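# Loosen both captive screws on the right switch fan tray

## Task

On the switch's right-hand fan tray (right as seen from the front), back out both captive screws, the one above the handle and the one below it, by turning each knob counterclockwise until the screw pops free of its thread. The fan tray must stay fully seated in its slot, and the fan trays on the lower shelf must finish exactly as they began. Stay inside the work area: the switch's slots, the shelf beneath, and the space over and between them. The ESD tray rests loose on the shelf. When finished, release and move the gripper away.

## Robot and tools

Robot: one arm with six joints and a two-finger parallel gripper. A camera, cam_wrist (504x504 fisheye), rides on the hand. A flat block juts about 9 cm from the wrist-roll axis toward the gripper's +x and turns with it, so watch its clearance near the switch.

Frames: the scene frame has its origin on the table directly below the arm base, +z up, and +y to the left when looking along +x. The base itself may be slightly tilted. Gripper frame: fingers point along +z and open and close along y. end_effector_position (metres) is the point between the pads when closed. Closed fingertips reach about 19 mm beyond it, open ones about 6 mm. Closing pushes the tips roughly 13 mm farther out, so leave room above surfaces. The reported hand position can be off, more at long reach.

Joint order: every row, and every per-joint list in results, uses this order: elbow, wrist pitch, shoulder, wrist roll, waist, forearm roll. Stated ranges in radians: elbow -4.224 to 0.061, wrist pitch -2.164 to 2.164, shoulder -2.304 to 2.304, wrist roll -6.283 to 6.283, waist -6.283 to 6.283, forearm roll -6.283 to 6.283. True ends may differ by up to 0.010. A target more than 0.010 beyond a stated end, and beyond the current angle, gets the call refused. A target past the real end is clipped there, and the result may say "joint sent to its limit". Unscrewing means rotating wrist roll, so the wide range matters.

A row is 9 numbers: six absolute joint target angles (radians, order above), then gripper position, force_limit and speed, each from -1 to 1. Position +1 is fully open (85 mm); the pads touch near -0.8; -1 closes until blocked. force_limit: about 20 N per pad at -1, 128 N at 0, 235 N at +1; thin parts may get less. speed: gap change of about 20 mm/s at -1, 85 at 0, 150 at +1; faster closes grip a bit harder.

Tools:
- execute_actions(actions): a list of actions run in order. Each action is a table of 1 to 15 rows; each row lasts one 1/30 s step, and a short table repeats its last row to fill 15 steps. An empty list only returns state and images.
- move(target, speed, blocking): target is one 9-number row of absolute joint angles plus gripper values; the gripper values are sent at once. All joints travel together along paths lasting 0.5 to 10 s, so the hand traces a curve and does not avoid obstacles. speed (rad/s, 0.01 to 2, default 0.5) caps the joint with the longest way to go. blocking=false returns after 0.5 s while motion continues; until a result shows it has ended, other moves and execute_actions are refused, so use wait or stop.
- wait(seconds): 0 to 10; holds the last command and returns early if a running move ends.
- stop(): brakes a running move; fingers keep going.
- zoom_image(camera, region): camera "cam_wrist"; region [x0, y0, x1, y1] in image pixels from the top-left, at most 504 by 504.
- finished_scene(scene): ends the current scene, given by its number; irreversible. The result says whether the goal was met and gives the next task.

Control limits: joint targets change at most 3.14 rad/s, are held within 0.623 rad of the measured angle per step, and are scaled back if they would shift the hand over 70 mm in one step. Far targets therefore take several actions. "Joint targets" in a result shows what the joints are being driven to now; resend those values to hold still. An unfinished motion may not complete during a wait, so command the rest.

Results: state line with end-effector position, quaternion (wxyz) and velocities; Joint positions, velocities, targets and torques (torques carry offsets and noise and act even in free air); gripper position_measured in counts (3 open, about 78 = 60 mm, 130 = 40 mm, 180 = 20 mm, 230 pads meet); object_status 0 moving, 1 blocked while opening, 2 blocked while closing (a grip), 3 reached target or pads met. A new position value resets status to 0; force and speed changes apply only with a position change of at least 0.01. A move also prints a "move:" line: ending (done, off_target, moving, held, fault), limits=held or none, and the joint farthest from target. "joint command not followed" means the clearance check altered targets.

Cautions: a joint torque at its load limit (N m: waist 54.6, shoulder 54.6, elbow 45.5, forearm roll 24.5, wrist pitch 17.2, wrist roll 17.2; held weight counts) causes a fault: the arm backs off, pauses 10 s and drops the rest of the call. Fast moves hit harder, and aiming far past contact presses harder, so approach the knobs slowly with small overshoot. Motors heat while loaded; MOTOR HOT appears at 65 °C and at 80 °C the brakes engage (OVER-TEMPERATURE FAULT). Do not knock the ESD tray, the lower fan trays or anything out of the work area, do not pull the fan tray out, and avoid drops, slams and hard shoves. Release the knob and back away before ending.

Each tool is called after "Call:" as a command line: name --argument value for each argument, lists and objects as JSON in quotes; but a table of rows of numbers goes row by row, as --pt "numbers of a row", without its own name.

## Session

Call:
execute_actions --actions '[]'

Scene clock: 0.00 s.
end_effector_position=(+0.4758, +0.2110, +0.3700) position_measured=3 object_status=3 end_effector_quat_wxyz=(+0.068, +0.552, +0.805, -0.206) end_effector_velocity=(+0.000, +0.001, +0.000) end_effector_angular_velocity=(+0.001, -0.001, +0.001)
Joint names: [elbow, wrist pitch, shoulder, wrist roll, waist, forearm roll]
Joint positions: [-1.147 -1.099 -0.277  1.967  0.574 -0.324]
Joint velocities: [-0.     0.001  0.     0.     0.001  0.   ]
Joint torques (N m, as the arm reports them, + toward a larger angle): no reading
Joint targets: [-1.147 -1.099 -0.277 1.967 0.574 -0.324]
camera_calibration (this result's frames):
cam_wrist: T_world_to_cam=[[0.923077, 0.291856, -0.250499, -0.401966], [0.383498, -0.748038, 0.541635, -0.190532], [-0.0293033, -0.596036, -0.802423, 0.5837], [0, 0, 0, 1]] pos_world=[0.461219, 0.322697, 0.470881]

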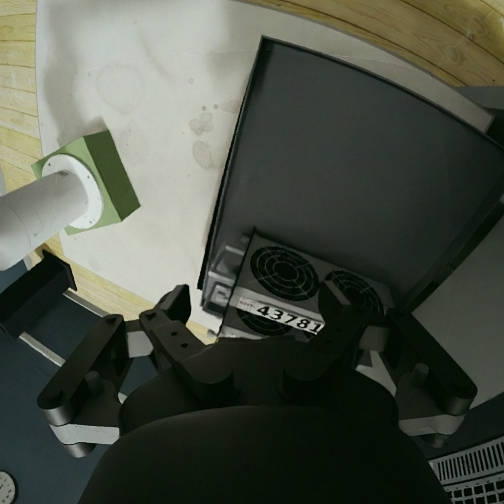

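Call:
move --target '[-1.147, -1.099, 0.1, 1.967, 0.574, -0.324, 1, 0, 0]' --speed 0.8

Call:
move --target '[-0.2841, -1.4946, -0.0797, 0.149, -0.3979, 2.741, 1, 0, 0]' --speed 1.2

Scene clock: 2.67 s.
end_effector_position=(+0.4788, +0.2122, +0.5483) position_measured=3 object_status=3 end_effector_quat_wxyz=(+0.139, +0.581, +0.801, -0.035) end_effector_velocity=(+0.000, +0.001, +0.002) end_effector_angular_velocity=(+0.004, -0.005, +0.001)
Joint names: [elbow, wrist pitch, shoulder, wrist roll, waist, forearm roll]
Joint positions: [-1.147 -1.099  0.099  1.967  0.574 -0.324]
Joint velocities: [-0.001  0.001  0.004 -0.     0.001  0.001]
Joint torques (N m, as the arm reports them, + toward a larger angle): [-28.83  -0.18  17.68   0.23   4.27   1.44]
Joint targets: [-1.147 -1.099 0.100 1.967 0.574 -0.324]
move: done; limits=none; farthest joint: the shoulder, 0.001 radians from its target (0.377 radians at the start)
camera_calibration (this result's frames):
cam_wrist: T_world_to_cam=[[0.945745, 0.30567, 0.110143, -0.57198], [0.219853, -0.851657, 0.475758, -0.150909], [0.239229, -0.425731, -0.872653, 0.601441], [0, 0, 0, 1]] pos_world=[0.430243, 0.302367, 0.659645]

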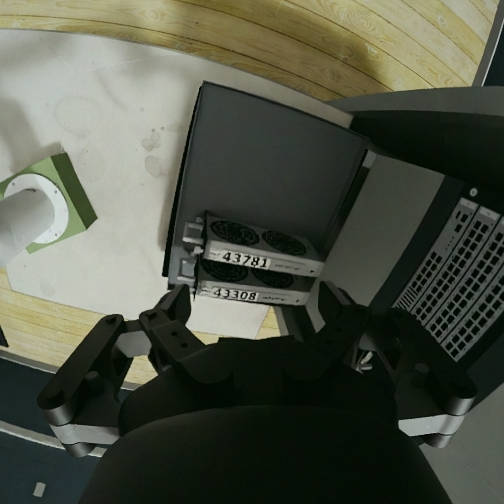

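Scene clock: 5.97 s.
end_effector_position=(+0.5508, -0.0805, +0.4504) position_measured=3 object_status=3 end_effector_quat_wxyz=(-0.001, +0.707, -0.000, +0.707) end_effector_velocity=(-0.001, -0.001, -0.000) end_effector_angular_velocity=(-0.000, +0.000, -0.005)
Joint names: [elbow, wrist pitch, shoulder, wrist roll, waist, forearm roll]
Joint positions: [-0.284 -1.495 -0.08   0.149 -0.398  2.741]
Joint velocities: [ 0.001 -0.001 -0.    -0.001 -0.001  0.003]
Joint torques (N m, as the arm reports them, + toward a larger angle): [-18.24  -2.18  16.42   0.29   0.71   1.41]
Joint targets: [-0.284 -1.495 -0.080 0.149 -0.398 2.741]
move: done; limits=none; farthest joint: the waist, 0.000 radians from its target (0.972 radians at the start)
camera_calibration (this result's frames):
cam_wrist: T_world_to_cam=[[0.000135015, -0.999823, -0.0188147, -0.0659335], [-0.231004, 0.0182746, -0.972781, 0.601348], [0.972953, 0.00447761, -0.230961, -0.284412], [0, 0, 0, 1]] pos_world=[0.415642, -0.0756378, 0.518052]

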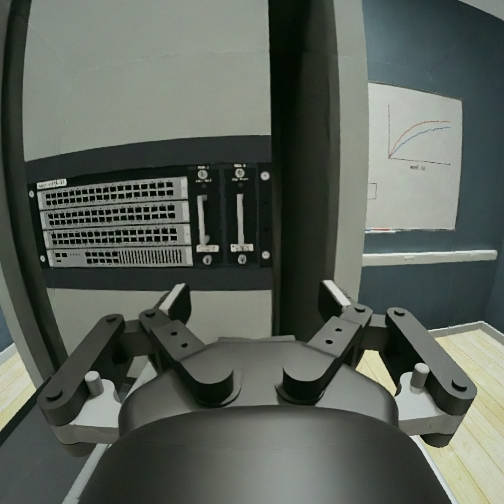

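Call:
zoom_image --camera "cam_wrist" --region '[170, 150, 300, 280]'

Region (170, 150, 300, 280) of cam_wrist's 504x504 image, scaled by 3.877, with more detail than that image has.

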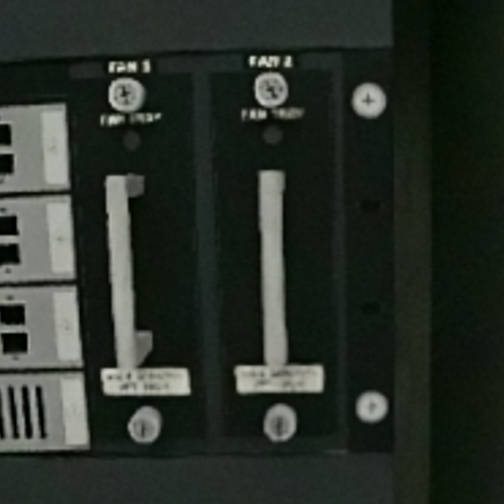

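Call:
move --target '[-0.6580, -1.4540, -0.4245, 0.1156, -0.1955, 2.9415, -0.42, 0, 0]' --speed 0.6

Call:
zoom_image --camera "cam_wrist" --region '[170, 200, 350, 380]'

Scene clock: 8.97 s.
end_effector_position=(+0.7005, -0.0606, +0.4055) position_measured=182 object_status=3 end_effector_quat_wxyz=(-0.001, +0.707, -0.001, +0.707) end_effector_velocity=(+0.001, -0.000, -0.000) end_effector_angular_velocity=(-0.000, +0.000, -0.001)
Joint names: [elbow, wrist pitch, shoulder, wrist roll, waist, forearm roll]
Joint positions: [-0.658 -1.454 -0.424  0.116 -0.196  2.941]
Joint velocities: [-0.003  0.    -0.003 -0.     0.001  0.001]
Joint torques (N m, as the arm reports them, + toward a larger angle): [-17.25  -2.12  24.37   0.25   2.03   1.44]
Joint targets: [-0.658 -1.454 -0.424 0.116 -0.196 2.941]
move: done; limits=none; farthest joint: the waist, 0.000 radians from its target (0.202 radians at the start)
camera_calibration (this result's frames):
cam_wrist: T_world_to_cam=[[-0.000167681, -0.999822, -0.0188407, -0.0466682], [-0.231076, 0.0183696, -0.972762, 0.591976], [0.972936, 0.00419054, -0.231039, -0.44043], [0, 0, 0, 1]] pos_world=[0.565294, -0.0556886, 0.473216]

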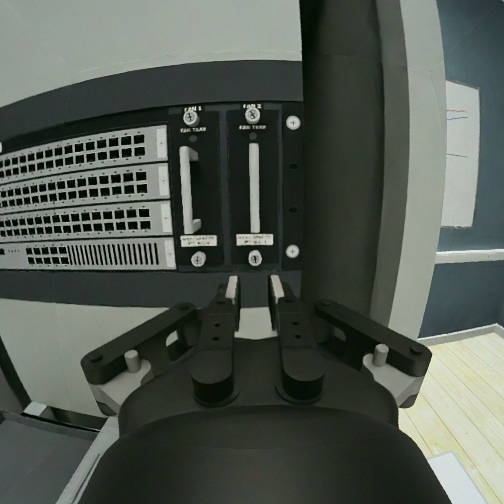

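Region (170, 200, 350, 380) of cam_wrist's 504x504 image, scaled by 2.800, with more detail than that image has.

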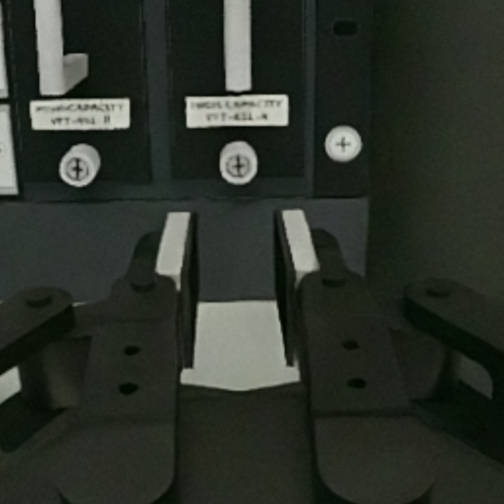

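Call:
move --target '[-0.8241, -1.3826, -0.5192, 0.1230, -0.1721, 2.9629, -0.42, 0, 0]' --speed 0.4

Call:
zoom_image --camera "cam_wrist" --region '[170, 200, 350, 380]'

Scene clock: 11.07 s.
end_effector_position=(+0.7605, -0.0620, +0.4004) position_measured=182 object_status=3 end_effector_quat_wxyz=(-0.001, +0.707, -0.001, +0.707) end_effector_velocity=(+0.001, +0.001, -0.000) end_effector_angular_velocity=(-0.000, +0.000, +0.003)
Joint names: [elbow, wrist pitch, shoulder, wrist roll, waist, forearm roll]
Joint positions: [-0.824 -1.383 -0.519  0.123 -0.172  2.963]
Joint velocities: [-0.003  0.001 -0.001  0.     0.002 -0.001]
Joint torques (N m, as the arm reports them, + toward a larger angle): [-19.99  -2.25  29.45   0.18   1.01   1.05]
Joint targets: [-0.824 -1.383 -0.519 0.123 -0.172 2.963]
move: done; limits=none; farthest joint: the waist, 0.000 radians from its target (0.023 radians at the start)
camera_calibration (this result's frames):
cam_wrist: T_world_to_cam=[[-0.0000931759, -0.999822, -0.0188542, -0.0481892], [-0.231311, 0.0183645, -0.972707, 0.601024], [0.97288, 0.00427056, -0.231271, -0.499865], [0, 0, 0, 1]] pos_world=[0.625327, -0.0570834, 0.468107]

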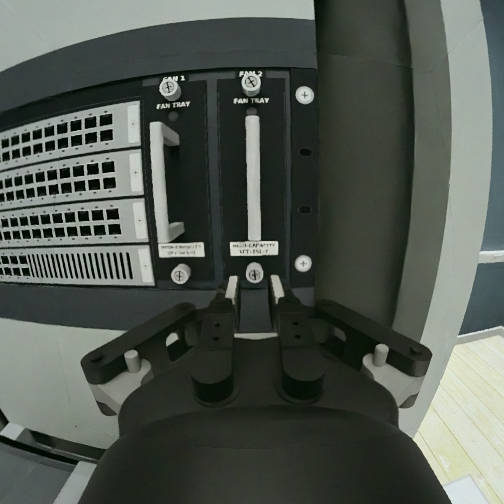

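Region (170, 200, 350, 380) of cam_wrist's 504x504 image, scaled by 2.800, with more detail than that image has.

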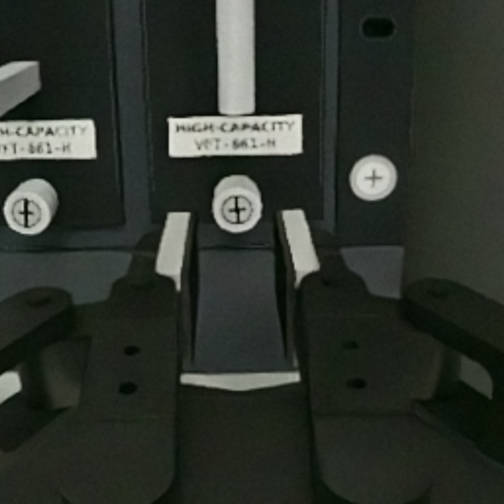

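Call:
move --target '[-0.8558, -1.3563, -0.5244, 0.1267, -0.1687, 2.9654, -0.42, 0, 0]' --speed 0.1

Call:
zoom_image --camera "cam_wrist" --region '[170, 200, 350, 380]'

Call:
move --target '[-0.8558, -1.3563, -0.5244, 1.6975, -0.1687, 2.9654, -0.42, 0, 0]' --speed 1.2

Call:
zoom_image --camera "cam_wrist" --region '[170, 200, 350, 380]'

Scene clock: 13.47 s.
end_effector_position=(+0.7725, -0.0620, +0.4053) position_measured=182 object_status=3 end_effector_quat_wxyz=(-0.001, +0.707, -0.001, +0.707) end_effector_velocity=(+0.001, -0.000, +0.000) end_effector_angular_velocity=(+0.000, -0.000, -0.001)
Joint names: [elbow, wrist pitch, shoulder, wrist roll, waist, forearm roll]
Joint positions: [-0.856 -1.356 -0.524  0.127 -0.169  2.965]
Joint velocities: [-0.002  0.002 -0.     0.001 -0.     0.   ]
Joint torques (N m, as the arm reports them, + toward a larger angle): [-21.02  -2.18  28.42   0.03   0.06   1.61]
Joint targets: [-0.856 -1.356 -0.524 0.127 -0.169 2.965]
move: done; limits=none; farthest joint: the waist, 0.000 radians from its target (0.003 radians at the start)
camera_calibration (this result's frames):
cam_wrist: T_world_to_cam=[[-0.0000866899, -0.999822, -0.0188533, -0.0481378], [-0.231337, 0.0183619, -0.9727, 0.608632], [0.972874, 0.00427714, -0.231298, -0.510398], [0, 0, 0, 1]] pos_world=[0.637348, -0.0571218, 0.473055]

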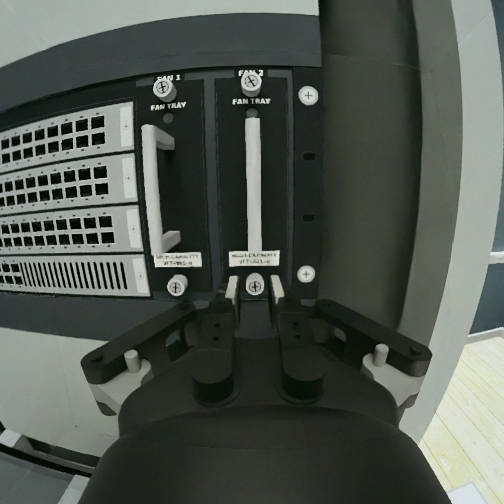

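Region (170, 200, 350, 380) of cam_wrist's 504x504 image, scaled by 2.800, with more detail than that image has.

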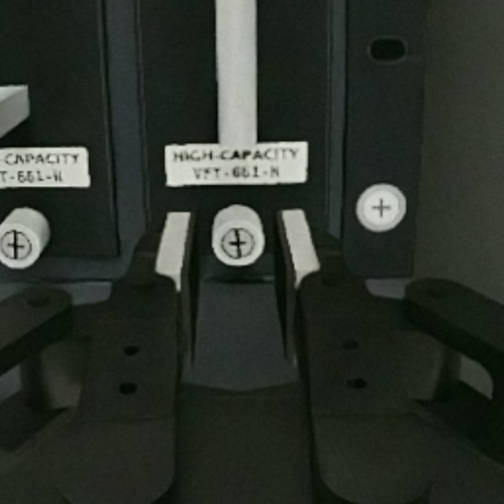

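Scene clock: 15.53 s.
end_effector_position=(+0.7726, -0.0620, +0.4054) position_measured=182 object_status=3 end_effector_quat_wxyz=(+0.500, -0.500, +0.500, -0.500) end_effector_velocity=(-0.000, -0.001, -0.000) end_effector_angular_velocity=(+0.001, +0.000, -0.000)
Joint names: [elbow, wrist pitch, shoulder, wrist roll, waist, forearm roll]
Joint positions: [-0.856 -1.356 -0.524  1.697 -0.169  2.965]
Joint velocities: [-0.     0.    -0.     0.002 -0.001 -0.001]
Joint torques (N m, as the arm reports them, + toward a larger angle): [-20.15  -2.28  30.04   0.29  -0.68   1.32]
Joint targets: [-0.856 -1.356 -0.524 1.697 -0.169 2.965]
move: done; limits=none; farthest joint: the waist, 0.000 radians from its target (0.000 radians at the start)
camera_calibration (this result's frames):
cam_wrist: T_world_to_cam=[[0.000155836, 0.0186415, -0.999826, 0.412513], [-0.231474, 0.972673, 0.0180991, 0.266313], [0.972841, 0.231431, 0.00446658, -0.591941], [0, 0, 0, 1]] pos_world=[0.637445, -0.129732, 0.410265]

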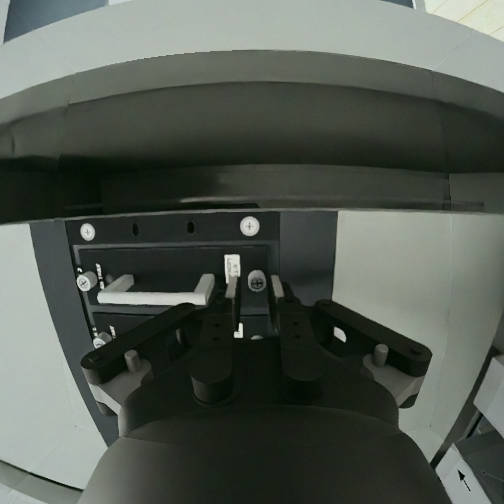

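Region (170, 200, 350, 380) of cam_wrist's 504x504 image, scaled by 2.800, with more detail than that image has.

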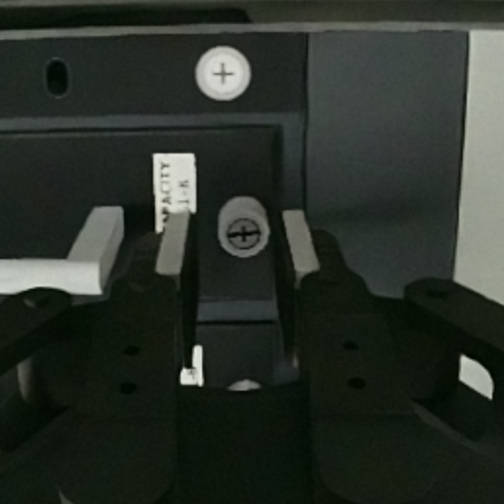

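Call:
move --target '[-0.8792, -1.3485, -0.5400, 1.6978, -0.1655, 2.9683, -0.42, 0, 0]' --speed 0.05

Call:
zoom_image --camera "cam_wrist" --region '[170, 200, 350, 380]'

Scene clock: 17.67 s.
end_effector_position=(+0.7805, -0.0620, +0.4036) position_measured=182 object_status=3 end_effector_quat_wxyz=(+0.500, -0.500, +0.500, -0.500) end_effector_velocity=(+0.001, +0.000, -0.000) end_effector_angular_velocity=(+0.000, +0.000, +0.000)
Joint names: [elbow, wrist pitch, shoulder, wrist roll, waist, forearm roll]
Joint positions: [-0.879 -1.349 -0.54   1.698 -0.166  2.968]
Joint velocities: [-0.001  0.001 -0.001  0.     0.001  0.001]
Joint torques (N m, as the arm reports them, + toward a larger angle): [-21.49  -2.24  27.14   0.16  -1.76   1.76]
Joint targets: [-0.879 -1.349 -0.540 1.698 -0.165 2.968]
move: done; limits=none; farthest joint: the waist, 0.000 radians from its target (0.003 radians at the start)
camera_calibration (this result's frames):
cam_wrist: T_world_to_cam=[[0.000209884, 0.018809, -0.999823, 0.410711], [-0.231525, 0.972658, 0.0182494, 0.268123], [0.972829, 0.23148, 0.0045589, -0.599686], [0, 0, 0, 1]] pos_world=[0.645383, -0.129702, 0.408479]

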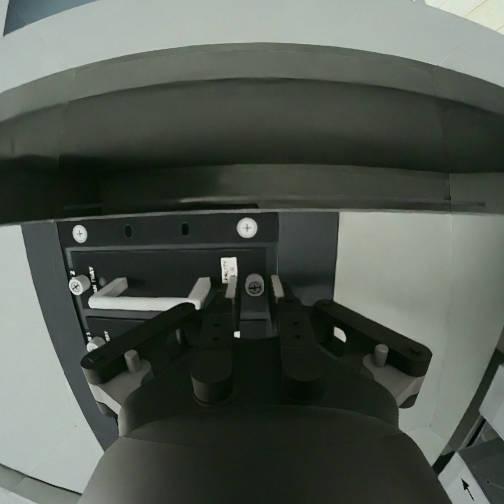

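Region (170, 200, 350, 380) of cam_wrist's 504x504 image, scaled by 2.800, with more detail than that image has.

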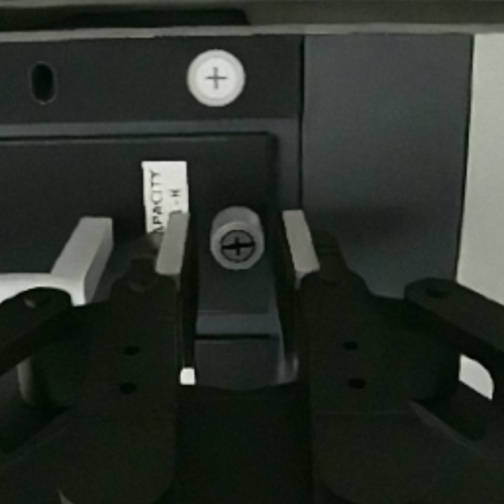

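Call:
move --target '[-0.8965, -1.3400, -0.5487, 1.6978, -0.1635, 2.9701, -0.42, 0, 0]' --speed 0.03

Call:
zoom_image --camera "cam_wrist" --region '[170, 200, 350, 380]'

Scene clock: 18.83 s.
end_effector_position=(+0.7866, -0.0620, +0.4037) position_measured=182 object_status=3 end_effector_quat_wxyz=(+0.500, -0.500, +0.500, -0.500) end_effector_velocity=(+0.000, -0.001, +0.000) end_effector_angular_velocity=(+0.000, +0.000, -0.002)
Joint names: [elbow, wrist pitch, shoulder, wrist roll, waist, forearm roll]
Joint positions: [-0.896 -1.34  -0.549  1.698 -0.164  2.97 ]
Joint velocities: [-0.002  0.001 -0.001  0.    -0.001  0.001]
Joint torques (N m, as the arm reports them, + toward a larger angle): [-22.05  -2.13  30.62   0.24   0.52   1.11]
Joint targets: [-0.896 -1.340 -0.549 1.698 -0.163 2.970]
move: done; limits=none; farthest joint: the waist, 0.000 radians from its target (0.002 radians at the start)
camera_calibration (this result's frames):
cam_wrist: T_world_to_cam=[[0.000303402, 0.0180066, -0.999838, 0.410623], [-0.231443, 0.972692, 0.0174475, 0.269837], [0.972848, 0.2314, 0.00446261, -0.605532], [0, 0, 0, 1]] pos_world=[0.651418, -0.129743, 0.408551]

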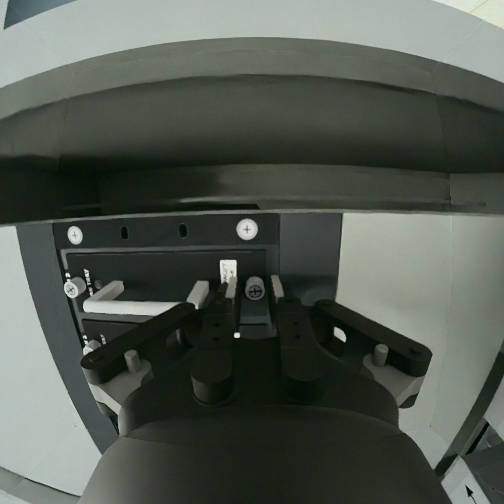

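Region (170, 200, 350, 380) of cam_wrist's 504x504 image, scaled by 2.800, with more detail than that image has.

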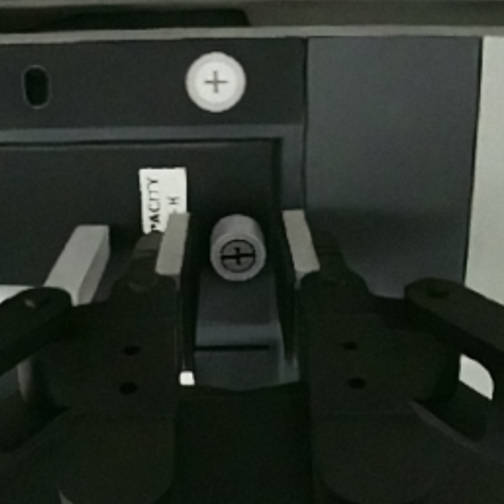

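Call:
move --target '[-0.9023, -1.3372, -0.5516, 1.6978, -0.1628, 2.9707, -0.5, 0, 0]' --speed 0.02

Call:
move --target '[-0.9023, -1.3372, -0.5516, 6.2, -0.1628, 2.9707, -0.5, 0, 0]' --speed 2

Call:
zoom_image --camera "cam_wrist" --region '[170, 200, 350, 380]'

Scene clock: 20.40 s.
end_effector_position=(+0.7886, -0.0620, +0.4037) position_measured=192 object_status=3 end_effector_quat_wxyz=(+0.500, -0.500, +0.500, -0.500) end_effector_velocity=(+0.000, +0.000, -0.000) end_effector_angular_velocity=(-0.000, +0.001, +0.000)
Joint names: [elbow, wrist pitch, shoulder, wrist roll, waist, forearm roll]
Joint positions: [-0.902 -1.337 -0.552  1.698 -0.163  2.971]
Joint velocities: [-0.001  0.002 -0.    -0.     0.    -0.   ]
Joint torques (N m, as the arm reports them, + toward a larger angle): [-21.54  -2.3   29.06   0.19  -0.94   2.01]
Joint targets: [-0.902 -1.337 -0.552 1.698 -0.163 2.971]
move: done; limits=none; farthest joint: the waist, 0.000 radians from its target (0.001 radians at the start)
camera_calibration (this result's frames):
cam_wrist: T_world_to_cam=[[0.000411933, 0.0177403, -0.999843, 0.410567], [-0.231457, 0.972694, 0.0171632, 0.270419], [0.972845, 0.231413, 0.00450679, -0.607525], [0, 0, 0, 1]] pos_world=[0.653449, -0.12973, 0.408599]

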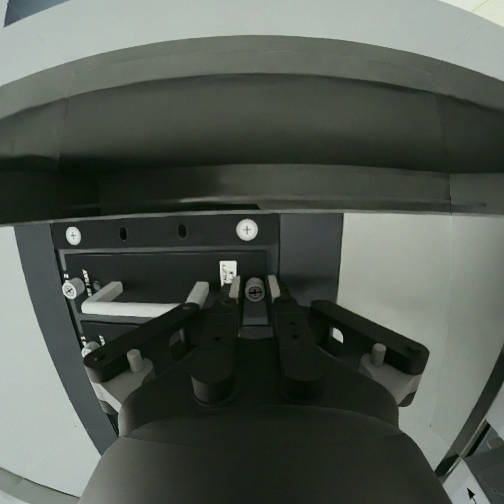

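Scene clock: 23.57 s.
end_effector_position=(+0.7886, -0.0620, +0.4037) position_measured=192 object_status=3 end_effector_quat_wxyz=(+0.074, +0.703, +0.074, +0.703) end_effector_velocity=(+0.000, +0.001, -0.000) end_effector_angular_velocity=(+0.003, +0.001, +0.001)
Joint names: [elbow, wrist pitch, shoulder, wrist roll, waist, forearm roll]
Joint positions: [-0.902 -1.337 -0.552  6.2   -0.163  2.971]
Joint velocities: [-0.     0.001  0.     0.003  0.001 -0.   ]
Joint torques (N m, as the arm reports them, + toward a larger angle): [-21.01  -2.26  28.58   0.13   0.99   1.36]
Joint targets: [-0.902 -1.337 -0.552 6.200 -0.163 2.971]
move: done; limits=none; farthest joint: the waist, 0.000 radians from its target (0.000 radians at the start)
camera_calibration (this result's frames):
cam_wrist: T_world_to_cam=[[-0.000188669, -0.981491, 0.19151, -0.131877], [-0.231032, -0.186286, -0.954946, 0.590685], [0.972946, -0.0444252, -0.226721, -0.531397], [0, 0, 0, 1]] pos_world=[0.653463, -0.0430066, 0.468849]

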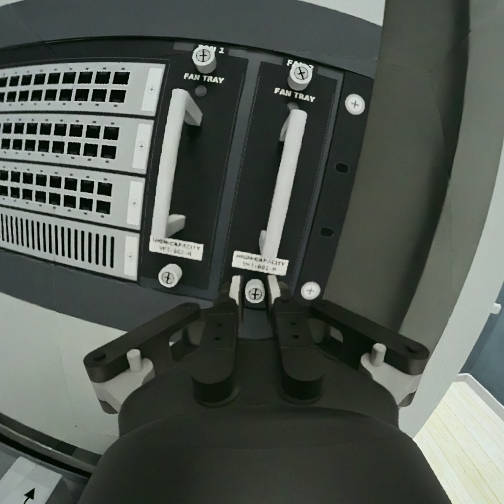

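Region (170, 200, 350, 380) of cam_wrist's 504x504 image, scaled by 2.800, with more detail than that image has.

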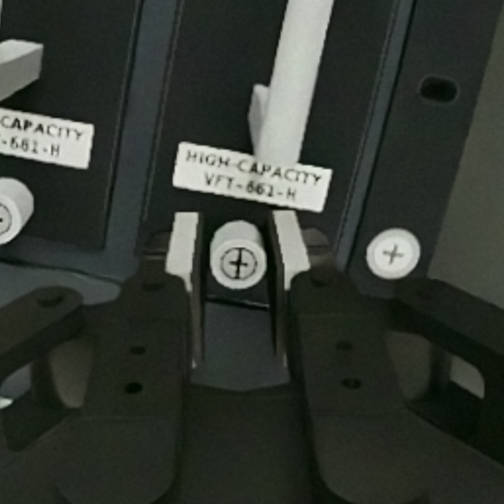

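Call:
move --target '[-0.9023, -1.3372, -0.5516, 6.2, -0.1628, 2.9707, -1, -0.5, -0.5]' --speed 0.5

Call:
move --target '[-0.9013, -1.3377, -0.5511, 3.1, -0.1629, 2.9706, -1, -0.5, -0.5]' --speed 1.5

Scene clock: 24.70 s.
end_effector_position=(+0.7886, -0.0622, +0.4038) position_measured=203 object_status=2 end_effector_quat_wxyz=(+0.074, +0.703, +0.074, +0.703) end_effector_velocity=(+0.000, +0.001, -0.000) end_effector_angular_velocity=(-0.000, +0.000, +0.002)
Joint names: [elbow, wrist pitch, shoulder, wrist roll, waist, forearm roll]
Joint positions: [-0.902 -1.337 -0.552  6.2   -0.163  2.971]
Joint velocities: [-0.    -0.    -0.    -0.     0.001 -0.001]
Joint torques (N m, as the arm reports them, + toward a larger angle): [-23.08  -1.82  28.15   0.     6.88  -2.49]
Joint targets: [-0.902 -1.337 -0.552 6.200 -0.163 2.971]
move: done; limits=none; farthest joint: the waist, 0.000 radians from its target (0.000 radians at the start)
camera_calibration (this result's frames):
cam_wrist: T_world_to_cam=[[-0.000640418, -0.981545, 0.19123, -0.131639], [-0.230954, -0.185915, -0.955037, 0.590677], [0.972965, -0.044777, -0.226572, -0.531441], [0, 0, 0, 1]] pos_world=[0.653408, -0.0431895, 0.468882]

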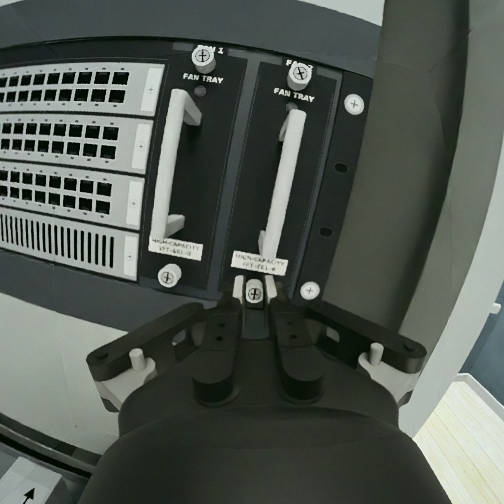

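Scene clock: 27.60 s.
end_effector_position=(+0.7883, -0.0622, +0.4035) position_measured=203 object_status=2 end_effector_quat_wxyz=(+0.705, -0.059, +0.705, -0.059) end_effector_velocity=(-0.000, +0.001, -0.000) end_effector_angular_velocity=(-0.002, +0.001, +0.002)
Joint names: [elbow, wrist pitch, shoulder, wrist roll, waist, forearm roll]
Joint positions: [-0.901 -1.337 -0.551  3.1   -0.163  2.971]
Joint velocities: [ 0.     0.    -0.    -0.002  0.    -0.001]
Joint torques (N m, as the arm reports them, + toward a larger angle): [-24.77  -5.05  34.85   0.09   7.27  -3.05]
Joint targets: [-0.901 -1.338 -0.551 3.100 -0.163 2.971]
move: done; limits=none; farthest joint: the waist, 0.000 radians from its target (0.000 radians at the start)
camera_calibration (this result's frames):
cam_wrist: T_world_to_cam=[[0.000338597, 0.98869, -0.149972, 0.127868], [-0.231422, 0.145978, 0.961839, -0.162125], [0.972853, 0.0343812, 0.228854, -0.709936], [0, 0, 0, 1]] pos_world=[0.653101, -0.078347, 0.337587]

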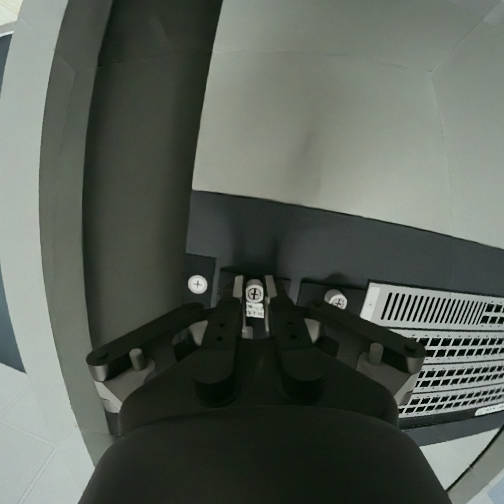

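Call:
move --target '[-0.8983, -1.3392, -0.5496, -6.2, -0.1633, 2.9703, -1, -0.5, -0.5]' --speed 2

Call:
move --target '[-0.8983, -1.3392, -0.5496, -6.2, -0.1633, 2.9703, -0.5, -0.5, 0]' --speed 0.5

Call:
zoom_image --camera "cam_wrist" --region '[170, 200, 350, 380]'

Scene clock: 34.27 s.
end_effector_position=(+0.7873, -0.0619, +0.4039) position_measured=203 object_status=2 end_effector_quat_wxyz=(+0.015, +0.707, +0.015, +0.707) end_effector_velocity=(+0.000, +0.000, -0.001) end_effector_angular_velocity=(-0.002, +0.002, +0.000)
Joint names: [elbow, wrist pitch, shoulder, wrist roll, waist, forearm roll]
Joint positions: [-0.898 -1.34  -0.55  -6.2   -0.163  2.97 ]
Joint velocities: [-0.     0.001 -0.    -0.002  0.    -0.   ]
Joint torques (N m, as the arm reports them, + toward a larger angle): [-24.04  -2.59  27.51   0.22  10.43  -4.83]
Joint targets: [-0.898 -1.339 -0.550 -6.200 -0.163 2.970]
move: done; limits=none; farthest joint: the waist, 0.000 radians from its target (0.000 radians at the start)
camera_calibration (this result's frames):
cam_wrist: T_world_to_cam=[[0.0000455424, -0.99967, 0.0256772, -0.0661819], [-0.230524, -0.0249961, -0.972745, 0.607325], [0.973067, -0.00587491, -0.23045, -0.526221], [0, 0, 0, 1]] pos_world=[0.652054, -0.0540708, 0.471205]

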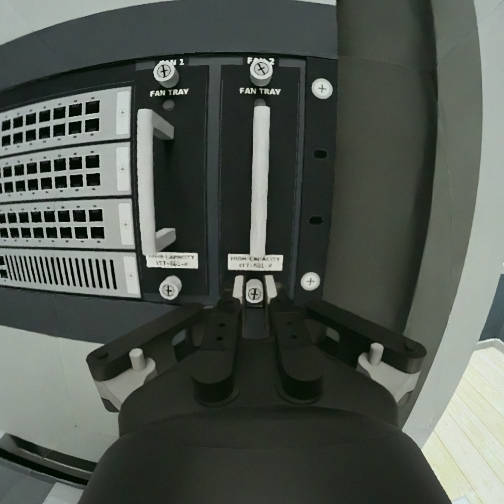

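Scene clock: 34.97 s.
end_effector_position=(+0.7874, -0.0618, +0.4040) position_measured=192 object_status=3 end_effector_quat_wxyz=(+0.015, +0.707, +0.015, +0.707) end_effector_velocity=(-0.001, -0.003, -0.002) end_effector_angular_velocity=(+0.001, +0.003, -0.005)
Joint names: [elbow, wrist pitch, shoulder, wrist roll, waist, forearm roll]
Joint positions: [-0.899 -1.339 -0.55  -6.2   -0.163  2.97 ]
Joint velocities: [ 0.002  0.001 -0.001  0.001 -0.003  0.002]
Joint torques (N m, as the arm reports them, + toward a larger angle): [-20.19  -2.2   28.61   0.01   1.69   1.13]
Joint targets: [-0.898 -1.339 -0.550 -6.200 -0.163 2.970]
move: done; limits=none; farthest joint: the waist, 0.000 radians from its target (0.000 radians at the start)
camera_calibration (this result's frames):
cam_wrist: T_world_to_cam=[[0.00042607, -0.999662, 0.02599, -0.0664209], [-0.230401, -0.0253889, -0.972764, 0.607335], [0.973096, -0.00557367, -0.230334, -0.52637], [0, 0, 0, 1]] pos_world=[0.652168, -0.0539127, 0.471279]

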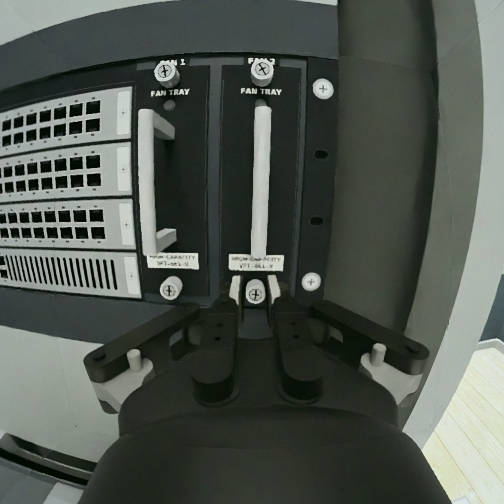

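Region (170, 200, 350, 380) of cam_wrist's 504x504 image, scaled by 2.800, with more detail than that image has.

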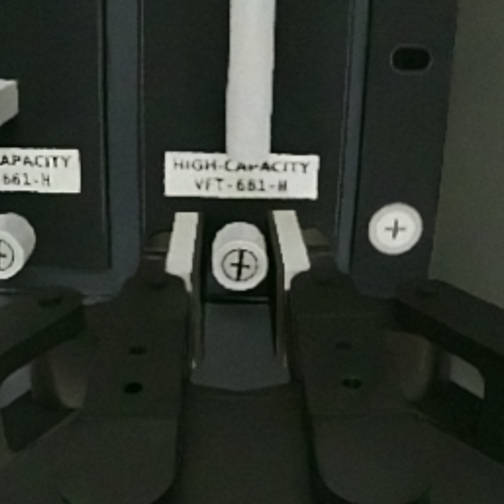

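Call:
execute_actions --actions '[]'

Scene clock: 36.00 s.
end_effector_position=(+0.7873, -0.0620, +0.4037) position_measured=192 object_status=3 end_effector_quat_wxyz=(+0.015, +0.707, +0.015, +0.707) end_effector_velocity=(-0.000, -0.000, +0.001) end_effector_angular_velocity=(-0.000, -0.002, -0.001)
Joint names: [elbow, wrist pitch, shoulder, wrist roll, waist, forearm roll]
Joint positions: [-0.898 -1.339 -0.55  -6.2   -0.163  2.97 ]
Joint velocities: [ 0.    -0.002  0.    -0.    -0.001  0.   ]
Joint torques (N m, as the arm reports them, + toward a larger angle): [-21.19  -2.29  29.05   0.14  -1.66   1.05]
Joint targets: [-0.898 -1.339 -0.550 -6.200 -0.163 2.970]
camera_calibration (this result's frames):
cam_wrist: T_world_to_cam=[[-0.000139027, -0.999665, 0.0258963, -0.0662056], [-0.231015, -0.0251637, -0.972625, 0.607468], [0.97295, -0.00611766, -0.230934, -0.52597], [0, 0, 0, 1]] pos_world=[0.652067, -0.054115, 0.471089]

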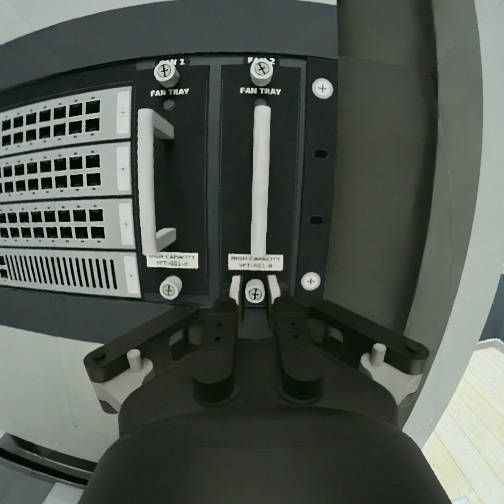

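Call:
move --target '[-0.8984, -1.3397, -0.5503, 6.2, -0.1641, 2.9694, -0.5, -0.5, 0]' --speed 2

Call:
execute_actions --actions '[[[-0.8984, -1.3397, -0.5503, 6.2, -0.1641, 2.9694, -1, -0.5, -0.5]], [[-0.8984, -1.3397, -0.5503, 6.2, -0.1641, 2.9694, -1, -0.5, -0.5]]]'

Scene clock: 44.77 s.
end_effector_position=(+0.7872, -0.0624, +0.4034) position_measured=192 object_status=3 end_effector_quat_wxyz=(+0.074, +0.703, +0.074, +0.703) end_effector_velocity=(+0.000, +0.000, +0.000) end_effector_angular_velocity=(+0.002, -0.002, +0.000)
Joint names: [elbow, wrist pitch, shoulder, wrist roll, waist, forearm roll]
Joint positions: [-0.898 -1.34  -0.55   6.2   -0.164  2.969]
Joint velocities: [-0.    -0.001  0.     0.002  0.001  0.   ]
Joint torques (N m, as the arm reports them, + toward a larger angle): [-21.02  -2.13  28.65   0.03   1.06   1.05]
Joint targets: [-0.898 -1.340 -0.550 6.200 -0.164 2.969]
move: done; limits=none; farthest joint: the waist, 0.000 radians from its target (0.001 radians at the start)
camera_calibration (this result's frames):
cam_wrist: T_world_to_cam=[[-0.000101876, -0.981488, 0.191523, -0.132289], [-0.231161, -0.186313, -0.95491, 0.590039], [0.972916, -0.0443699, -0.226863, -0.529973], [0, 0, 0, 1]] pos_world=[0.652, -0.0434236, 0.468539]

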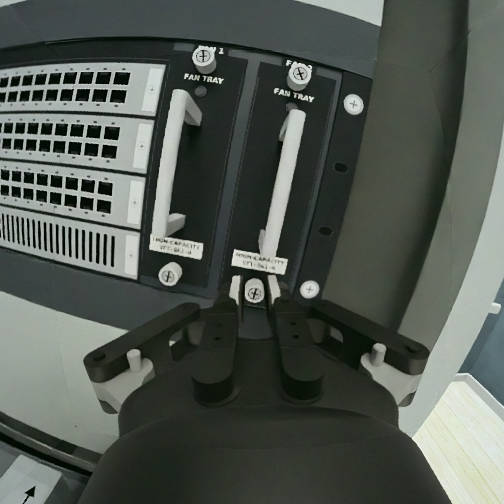

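Scene clock: 45.77 s.
end_effector_position=(+0.7871, -0.0624, +0.4034) position_measured=203 object_status=2 end_effector_quat_wxyz=(+0.074, +0.703, +0.074, +0.703) end_effector_velocity=(+0.000, +0.001, +0.000) end_effector_angular_velocity=(+0.000, -0.001, +0.002)
Joint names: [elbow, wrist pitch, shoulder, wrist roll, waist, forearm roll]
Joint positions: [-0.898 -1.34  -0.55   6.2   -0.164  2.969]
Joint velocities: [-0.    -0.    -0.    -0.     0.002  0.   ]
Joint torques (N m, as the arm reports them, + toward a larger angle): [-23.88  -1.91  29.38   0.17   0.13   0.77]
Joint targets: [-0.898 -1.340 -0.550 6.200 -0.164 2.969]
camera_calibration (this result's frames):
cam_wrist: T_world_to_cam=[[-0.00016358, -0.981538, 0.191266, -0.132169], [-0.231177, -0.186048, -0.954957, 0.59006], [0.972912, -0.0443726, -0.226879, -0.529938], [0, 0, 0, 1]] pos_world=[0.65197, -0.0434637, 0.46853]

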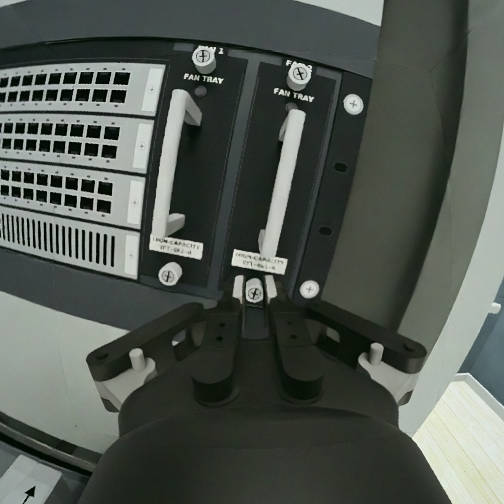

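Call:
move --target '[-0.8944, -1.3417, -0.5483, -6.2, -0.1646, 2.9690, -1, -0.5, -0.5]' --speed 2

Scene clock: 53.00 s.
end_effector_position=(+0.7858, -0.0624, +0.4034) position_measured=203 object_status=2 end_effector_quat_wxyz=(+0.015, +0.707, +0.015, +0.707) end_effector_velocity=(-0.000, -0.001, -0.000) end_effector_angular_velocity=(-0.002, +0.000, -0.001)
Joint names: [elbow, wrist pitch, shoulder, wrist roll, waist, forearm roll]
Joint positions: [-0.894 -1.342 -0.548 -6.2   -0.165  2.969]
Joint velocities: [ 0.     0.    -0.    -0.002 -0.001  0.   ]
Joint torques (N m, as the arm reports them, + toward a larger angle): [-23.54  -1.98  29.27   0.11   4.25  -0.1 ]
Joint targets: [-0.894 -1.342 -0.548 -6.200 -0.165 2.969]
move: done; limits=none; farthest joint: the waist, 0.000 radians from its target (0.000 radians at the start)
camera_calibration (this result's frames):
cam_wrist: T_world_to_cam=[[-0.0000708364, -0.999671, 0.0256568, -0.0665596], [-0.231146, -0.0249456, -0.972599, 0.606912], [0.972919, -0.00599937, -0.231068, -0.524532], [0, 0, 0, 1]] pos_world=[0.650608, -0.0545447, 0.470787]

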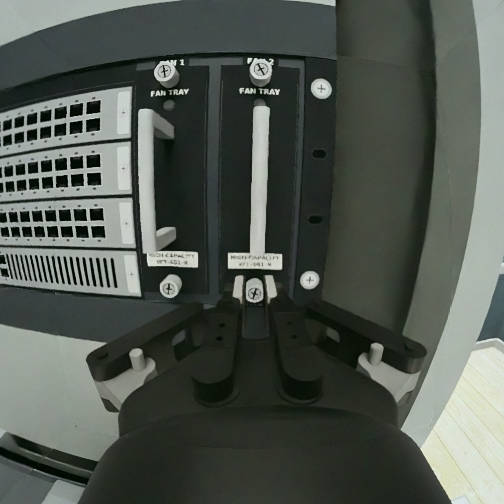

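Call:
zoom_image --camera "cam_wrist" --region '[170, 200, 350, 380]'

Call:
execute_actions --actions '[[[-0.8944, -1.3417, -0.5483, -6.2, -0.1646, 2.9690, -0.5, -0.5, 0]]]'

Call:
zoom_image --camera "cam_wrist" --region '[170, 200, 350, 380]'

Region (170, 200, 350, 380) of cam_wrist's 504x504 image, scaled by 2.800, with more detail than that image has.

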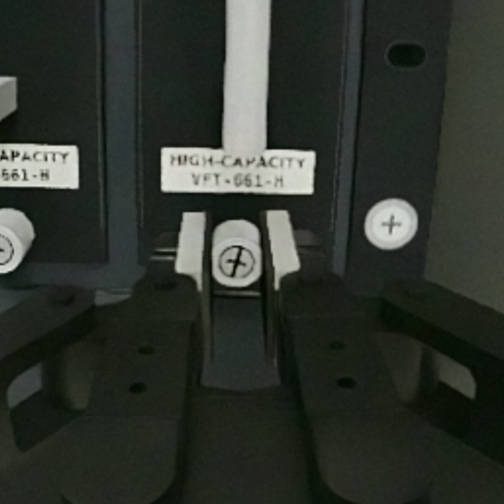

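Scene clock: 53.67 s.
end_effector_position=(+0.7858, -0.0624, +0.4034) position_measured=192 object_status=3 end_effector_quat_wxyz=(+0.015, +0.707, +0.015, +0.707) end_effector_velocity=(-0.000, -0.001, +0.000) end_effector_angular_velocity=(-0.000, -0.000, -0.001)
Joint names: [elbow, wrist pitch, shoulder, wrist roll, waist, forearm roll]
Joint positions: [-0.894 -1.342 -0.548 -6.2   -0.165  2.969]
Joint velocities: [ 0.001 -0.001  0.    -0.    -0.001  0.   ]
Joint torques (N m, as the arm reports them, + toward a larger angle): [-21.49  -2.27  27.05   0.08   0.37   0.52]
Joint targets: [-0.894 -1.342 -0.548 -6.200 -0.165 2.969]
camera_calibration (this result's frames):
cam_wrist: T_world_to_cam=[[0.0000082174, -0.999664, 0.0259224, -0.0666905], [-0.231109, -0.0252225, -0.972601, 0.606896], [0.972928, -0.00598292, -0.231032, -0.524574], [0, 0, 0, 1]] pos_world=[0.650632, -0.0544992, 0.470803]

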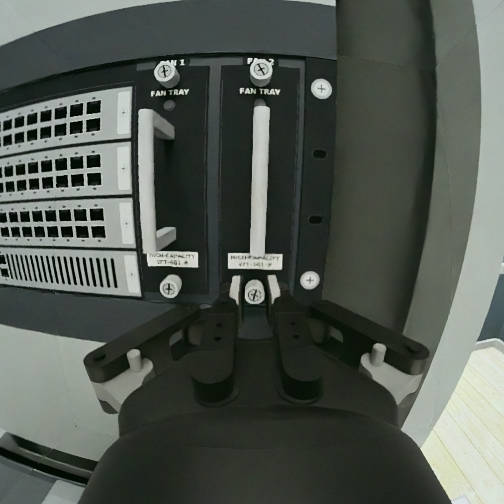

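Region (170, 200, 350, 380) of cam_wrist's 504x504 image, scaled by 2.800, with more detail than that image has.

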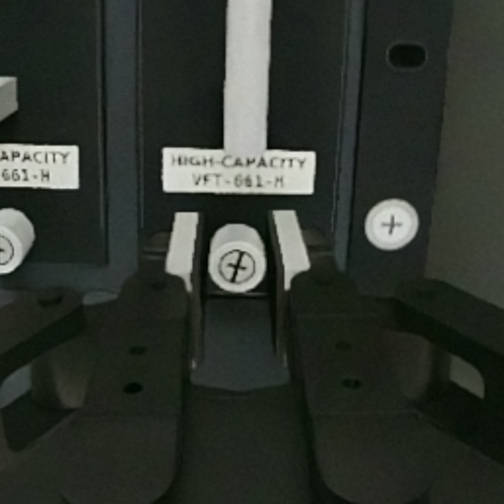

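Call:
move --target '[-0.741, -1.418, -0.472, -2.6, -0.1838, 2.952, -0.42, -0.5, 0]' --speed 2

Call:
move --target '[-0.7468, -1.0974, -0.1460, 1.6, -0.2163, 2.8945, -0.42, -0.5, 0]' --speed 2

Call:
move --target '[-0.8714, -1.0632, -0.2383, 4.629, -0.1953, 2.9140, -0.42, -0.5, 0]' --speed 1.8

Scene clock: 63.57 s.
end_effector_position=(+0.7309, -0.0616, +0.4028) position_measured=182 object_status=3 end_effector_quat_wxyz=(+0.691, +0.148, +0.691, +0.149) end_effector_velocity=(-0.000, -0.001, -0.000) end_effector_angular_velocity=(+0.003, +0.000, -0.001)
Joint names: [elbow, wrist pitch, shoulder, wrist roll, waist, forearm roll]
Joint positions: [-0.741 -1.418 -0.472 -2.6   -0.184  2.952]
Joint velocities: [ 0.001 -0.     0.     0.003 -0.001 -0.   ]
Joint torques (N m, as the arm reports them, + toward a larger angle): [-19.4   -2.25  27.29   0.43  -1.01   1.25]
Joint targets: [-0.741 -1.418 -0.472 -2.600 -0.184 2.952]
move: done; limits=none; farthest joint: the waist, 0.000 radians from its target (0.019 radians at the start)
camera_calibration (this result's frames):
cam_wrist: T_world_to_cam=[[-0.000121588, 0.90453, 0.42641, -0.109842], [-0.231166, -0.414886, 0.880018, -0.176576], [0.972914, -0.0984643, 0.209147, -0.654315], [0, 0, 0, 1]] pos_world=[0.59576, -0.0383303, 0.339076]

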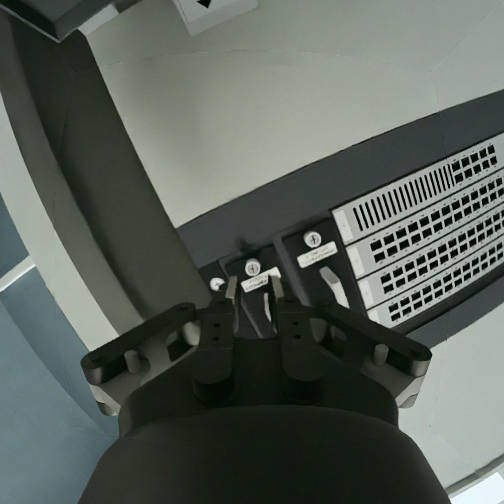

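Scene clock: 66.60 s.
end_effector_position=(+0.7305, -0.0627, +0.5470) position_measured=182 object_status=3 end_effector_quat_wxyz=(-0.454, +0.542, -0.453, +0.543) end_effector_velocity=(-0.000, -0.001, -0.000) end_effector_angular_velocity=(+0.002, +0.001, -0.002)
Joint names: [elbow, wrist pitch, shoulder, wrist roll, waist, forearm roll]
Joint positions: [-0.747 -1.097 -0.146  1.6   -0.216  2.895]
Joint velocities: [ 0.     0.002  0.     0.002 -0.002 -0.   ]
Joint torques (N m, as the arm reports them, + toward a larger angle): [-26.68  -2.23  20.34  -0.05   0.4    0.78]
Joint targets: [-0.747 -1.097 -0.146 1.600 -0.216 2.894]
move: done; limits=none; farthest joint: the waist, 0.000 radians from its target (0.033 radians at the start)
camera_calibration (this result's frames):
cam_wrist: T_world_to_cam=[[0.000149684, -0.160345, -0.987061, 0.535883], [-0.231473, 0.960248, -0.156024, 0.349161], [0.972841, 0.228502, -0.0369718, -0.529017], [0, 0, 0, 1]] pos_world=[0.595391, -0.128474, 0.563868]

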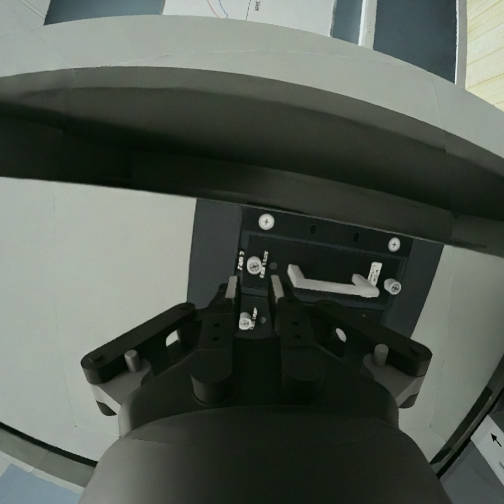

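Scene clock: 69.17 s.
end_effector_position=(+0.7755, -0.0628, +0.5471) position_measured=182 object_status=3 end_effector_quat_wxyz=(+0.566, +0.424, +0.566, +0.424) end_effector_velocity=(+0.000, -0.000, +0.000) end_effector_angular_velocity=(+0.002, -0.000, -0.001)
Joint names: [elbow, wrist pitch, shoulder, wrist roll, waist, forearm roll]
Joint positions: [-0.871 -1.063 -0.238  4.629 -0.195  2.914]
Joint velocities: [-0.001  0.    -0.     0.001 -0.     0.   ]
Joint torques (N m, as the arm reports them, + toward a larger angle): [-26.36  -2.11  27.08   0.17   0.77   0.76]
Joint targets: [-0.871 -1.063 -0.238 4.629 -0.195 2.914]
move: done; limits=none; farthest joint: the waist, 0.000 radians from its target (0.021 radians at the start)
camera_calibration (this result's frames):
cam_wrist: T_world_to_cam=[[-0.000384817, 0.265587, 0.964087, -0.504316], [-0.231627, -0.937892, 0.258279, 0.013995], [0.972805, -0.223209, 0.0618781, -0.655171], [0, 0, 0, 1]] pos_world=[0.640401, 0.000825806, 0.523131]

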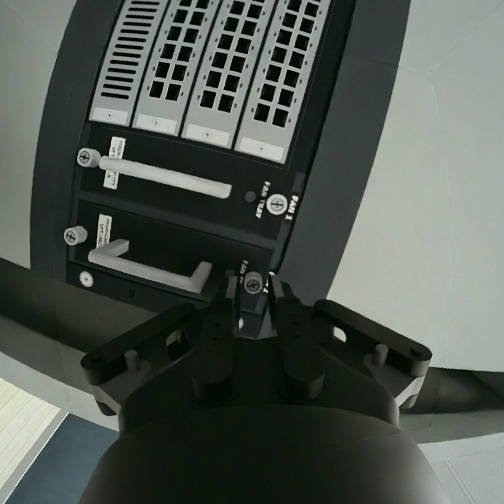

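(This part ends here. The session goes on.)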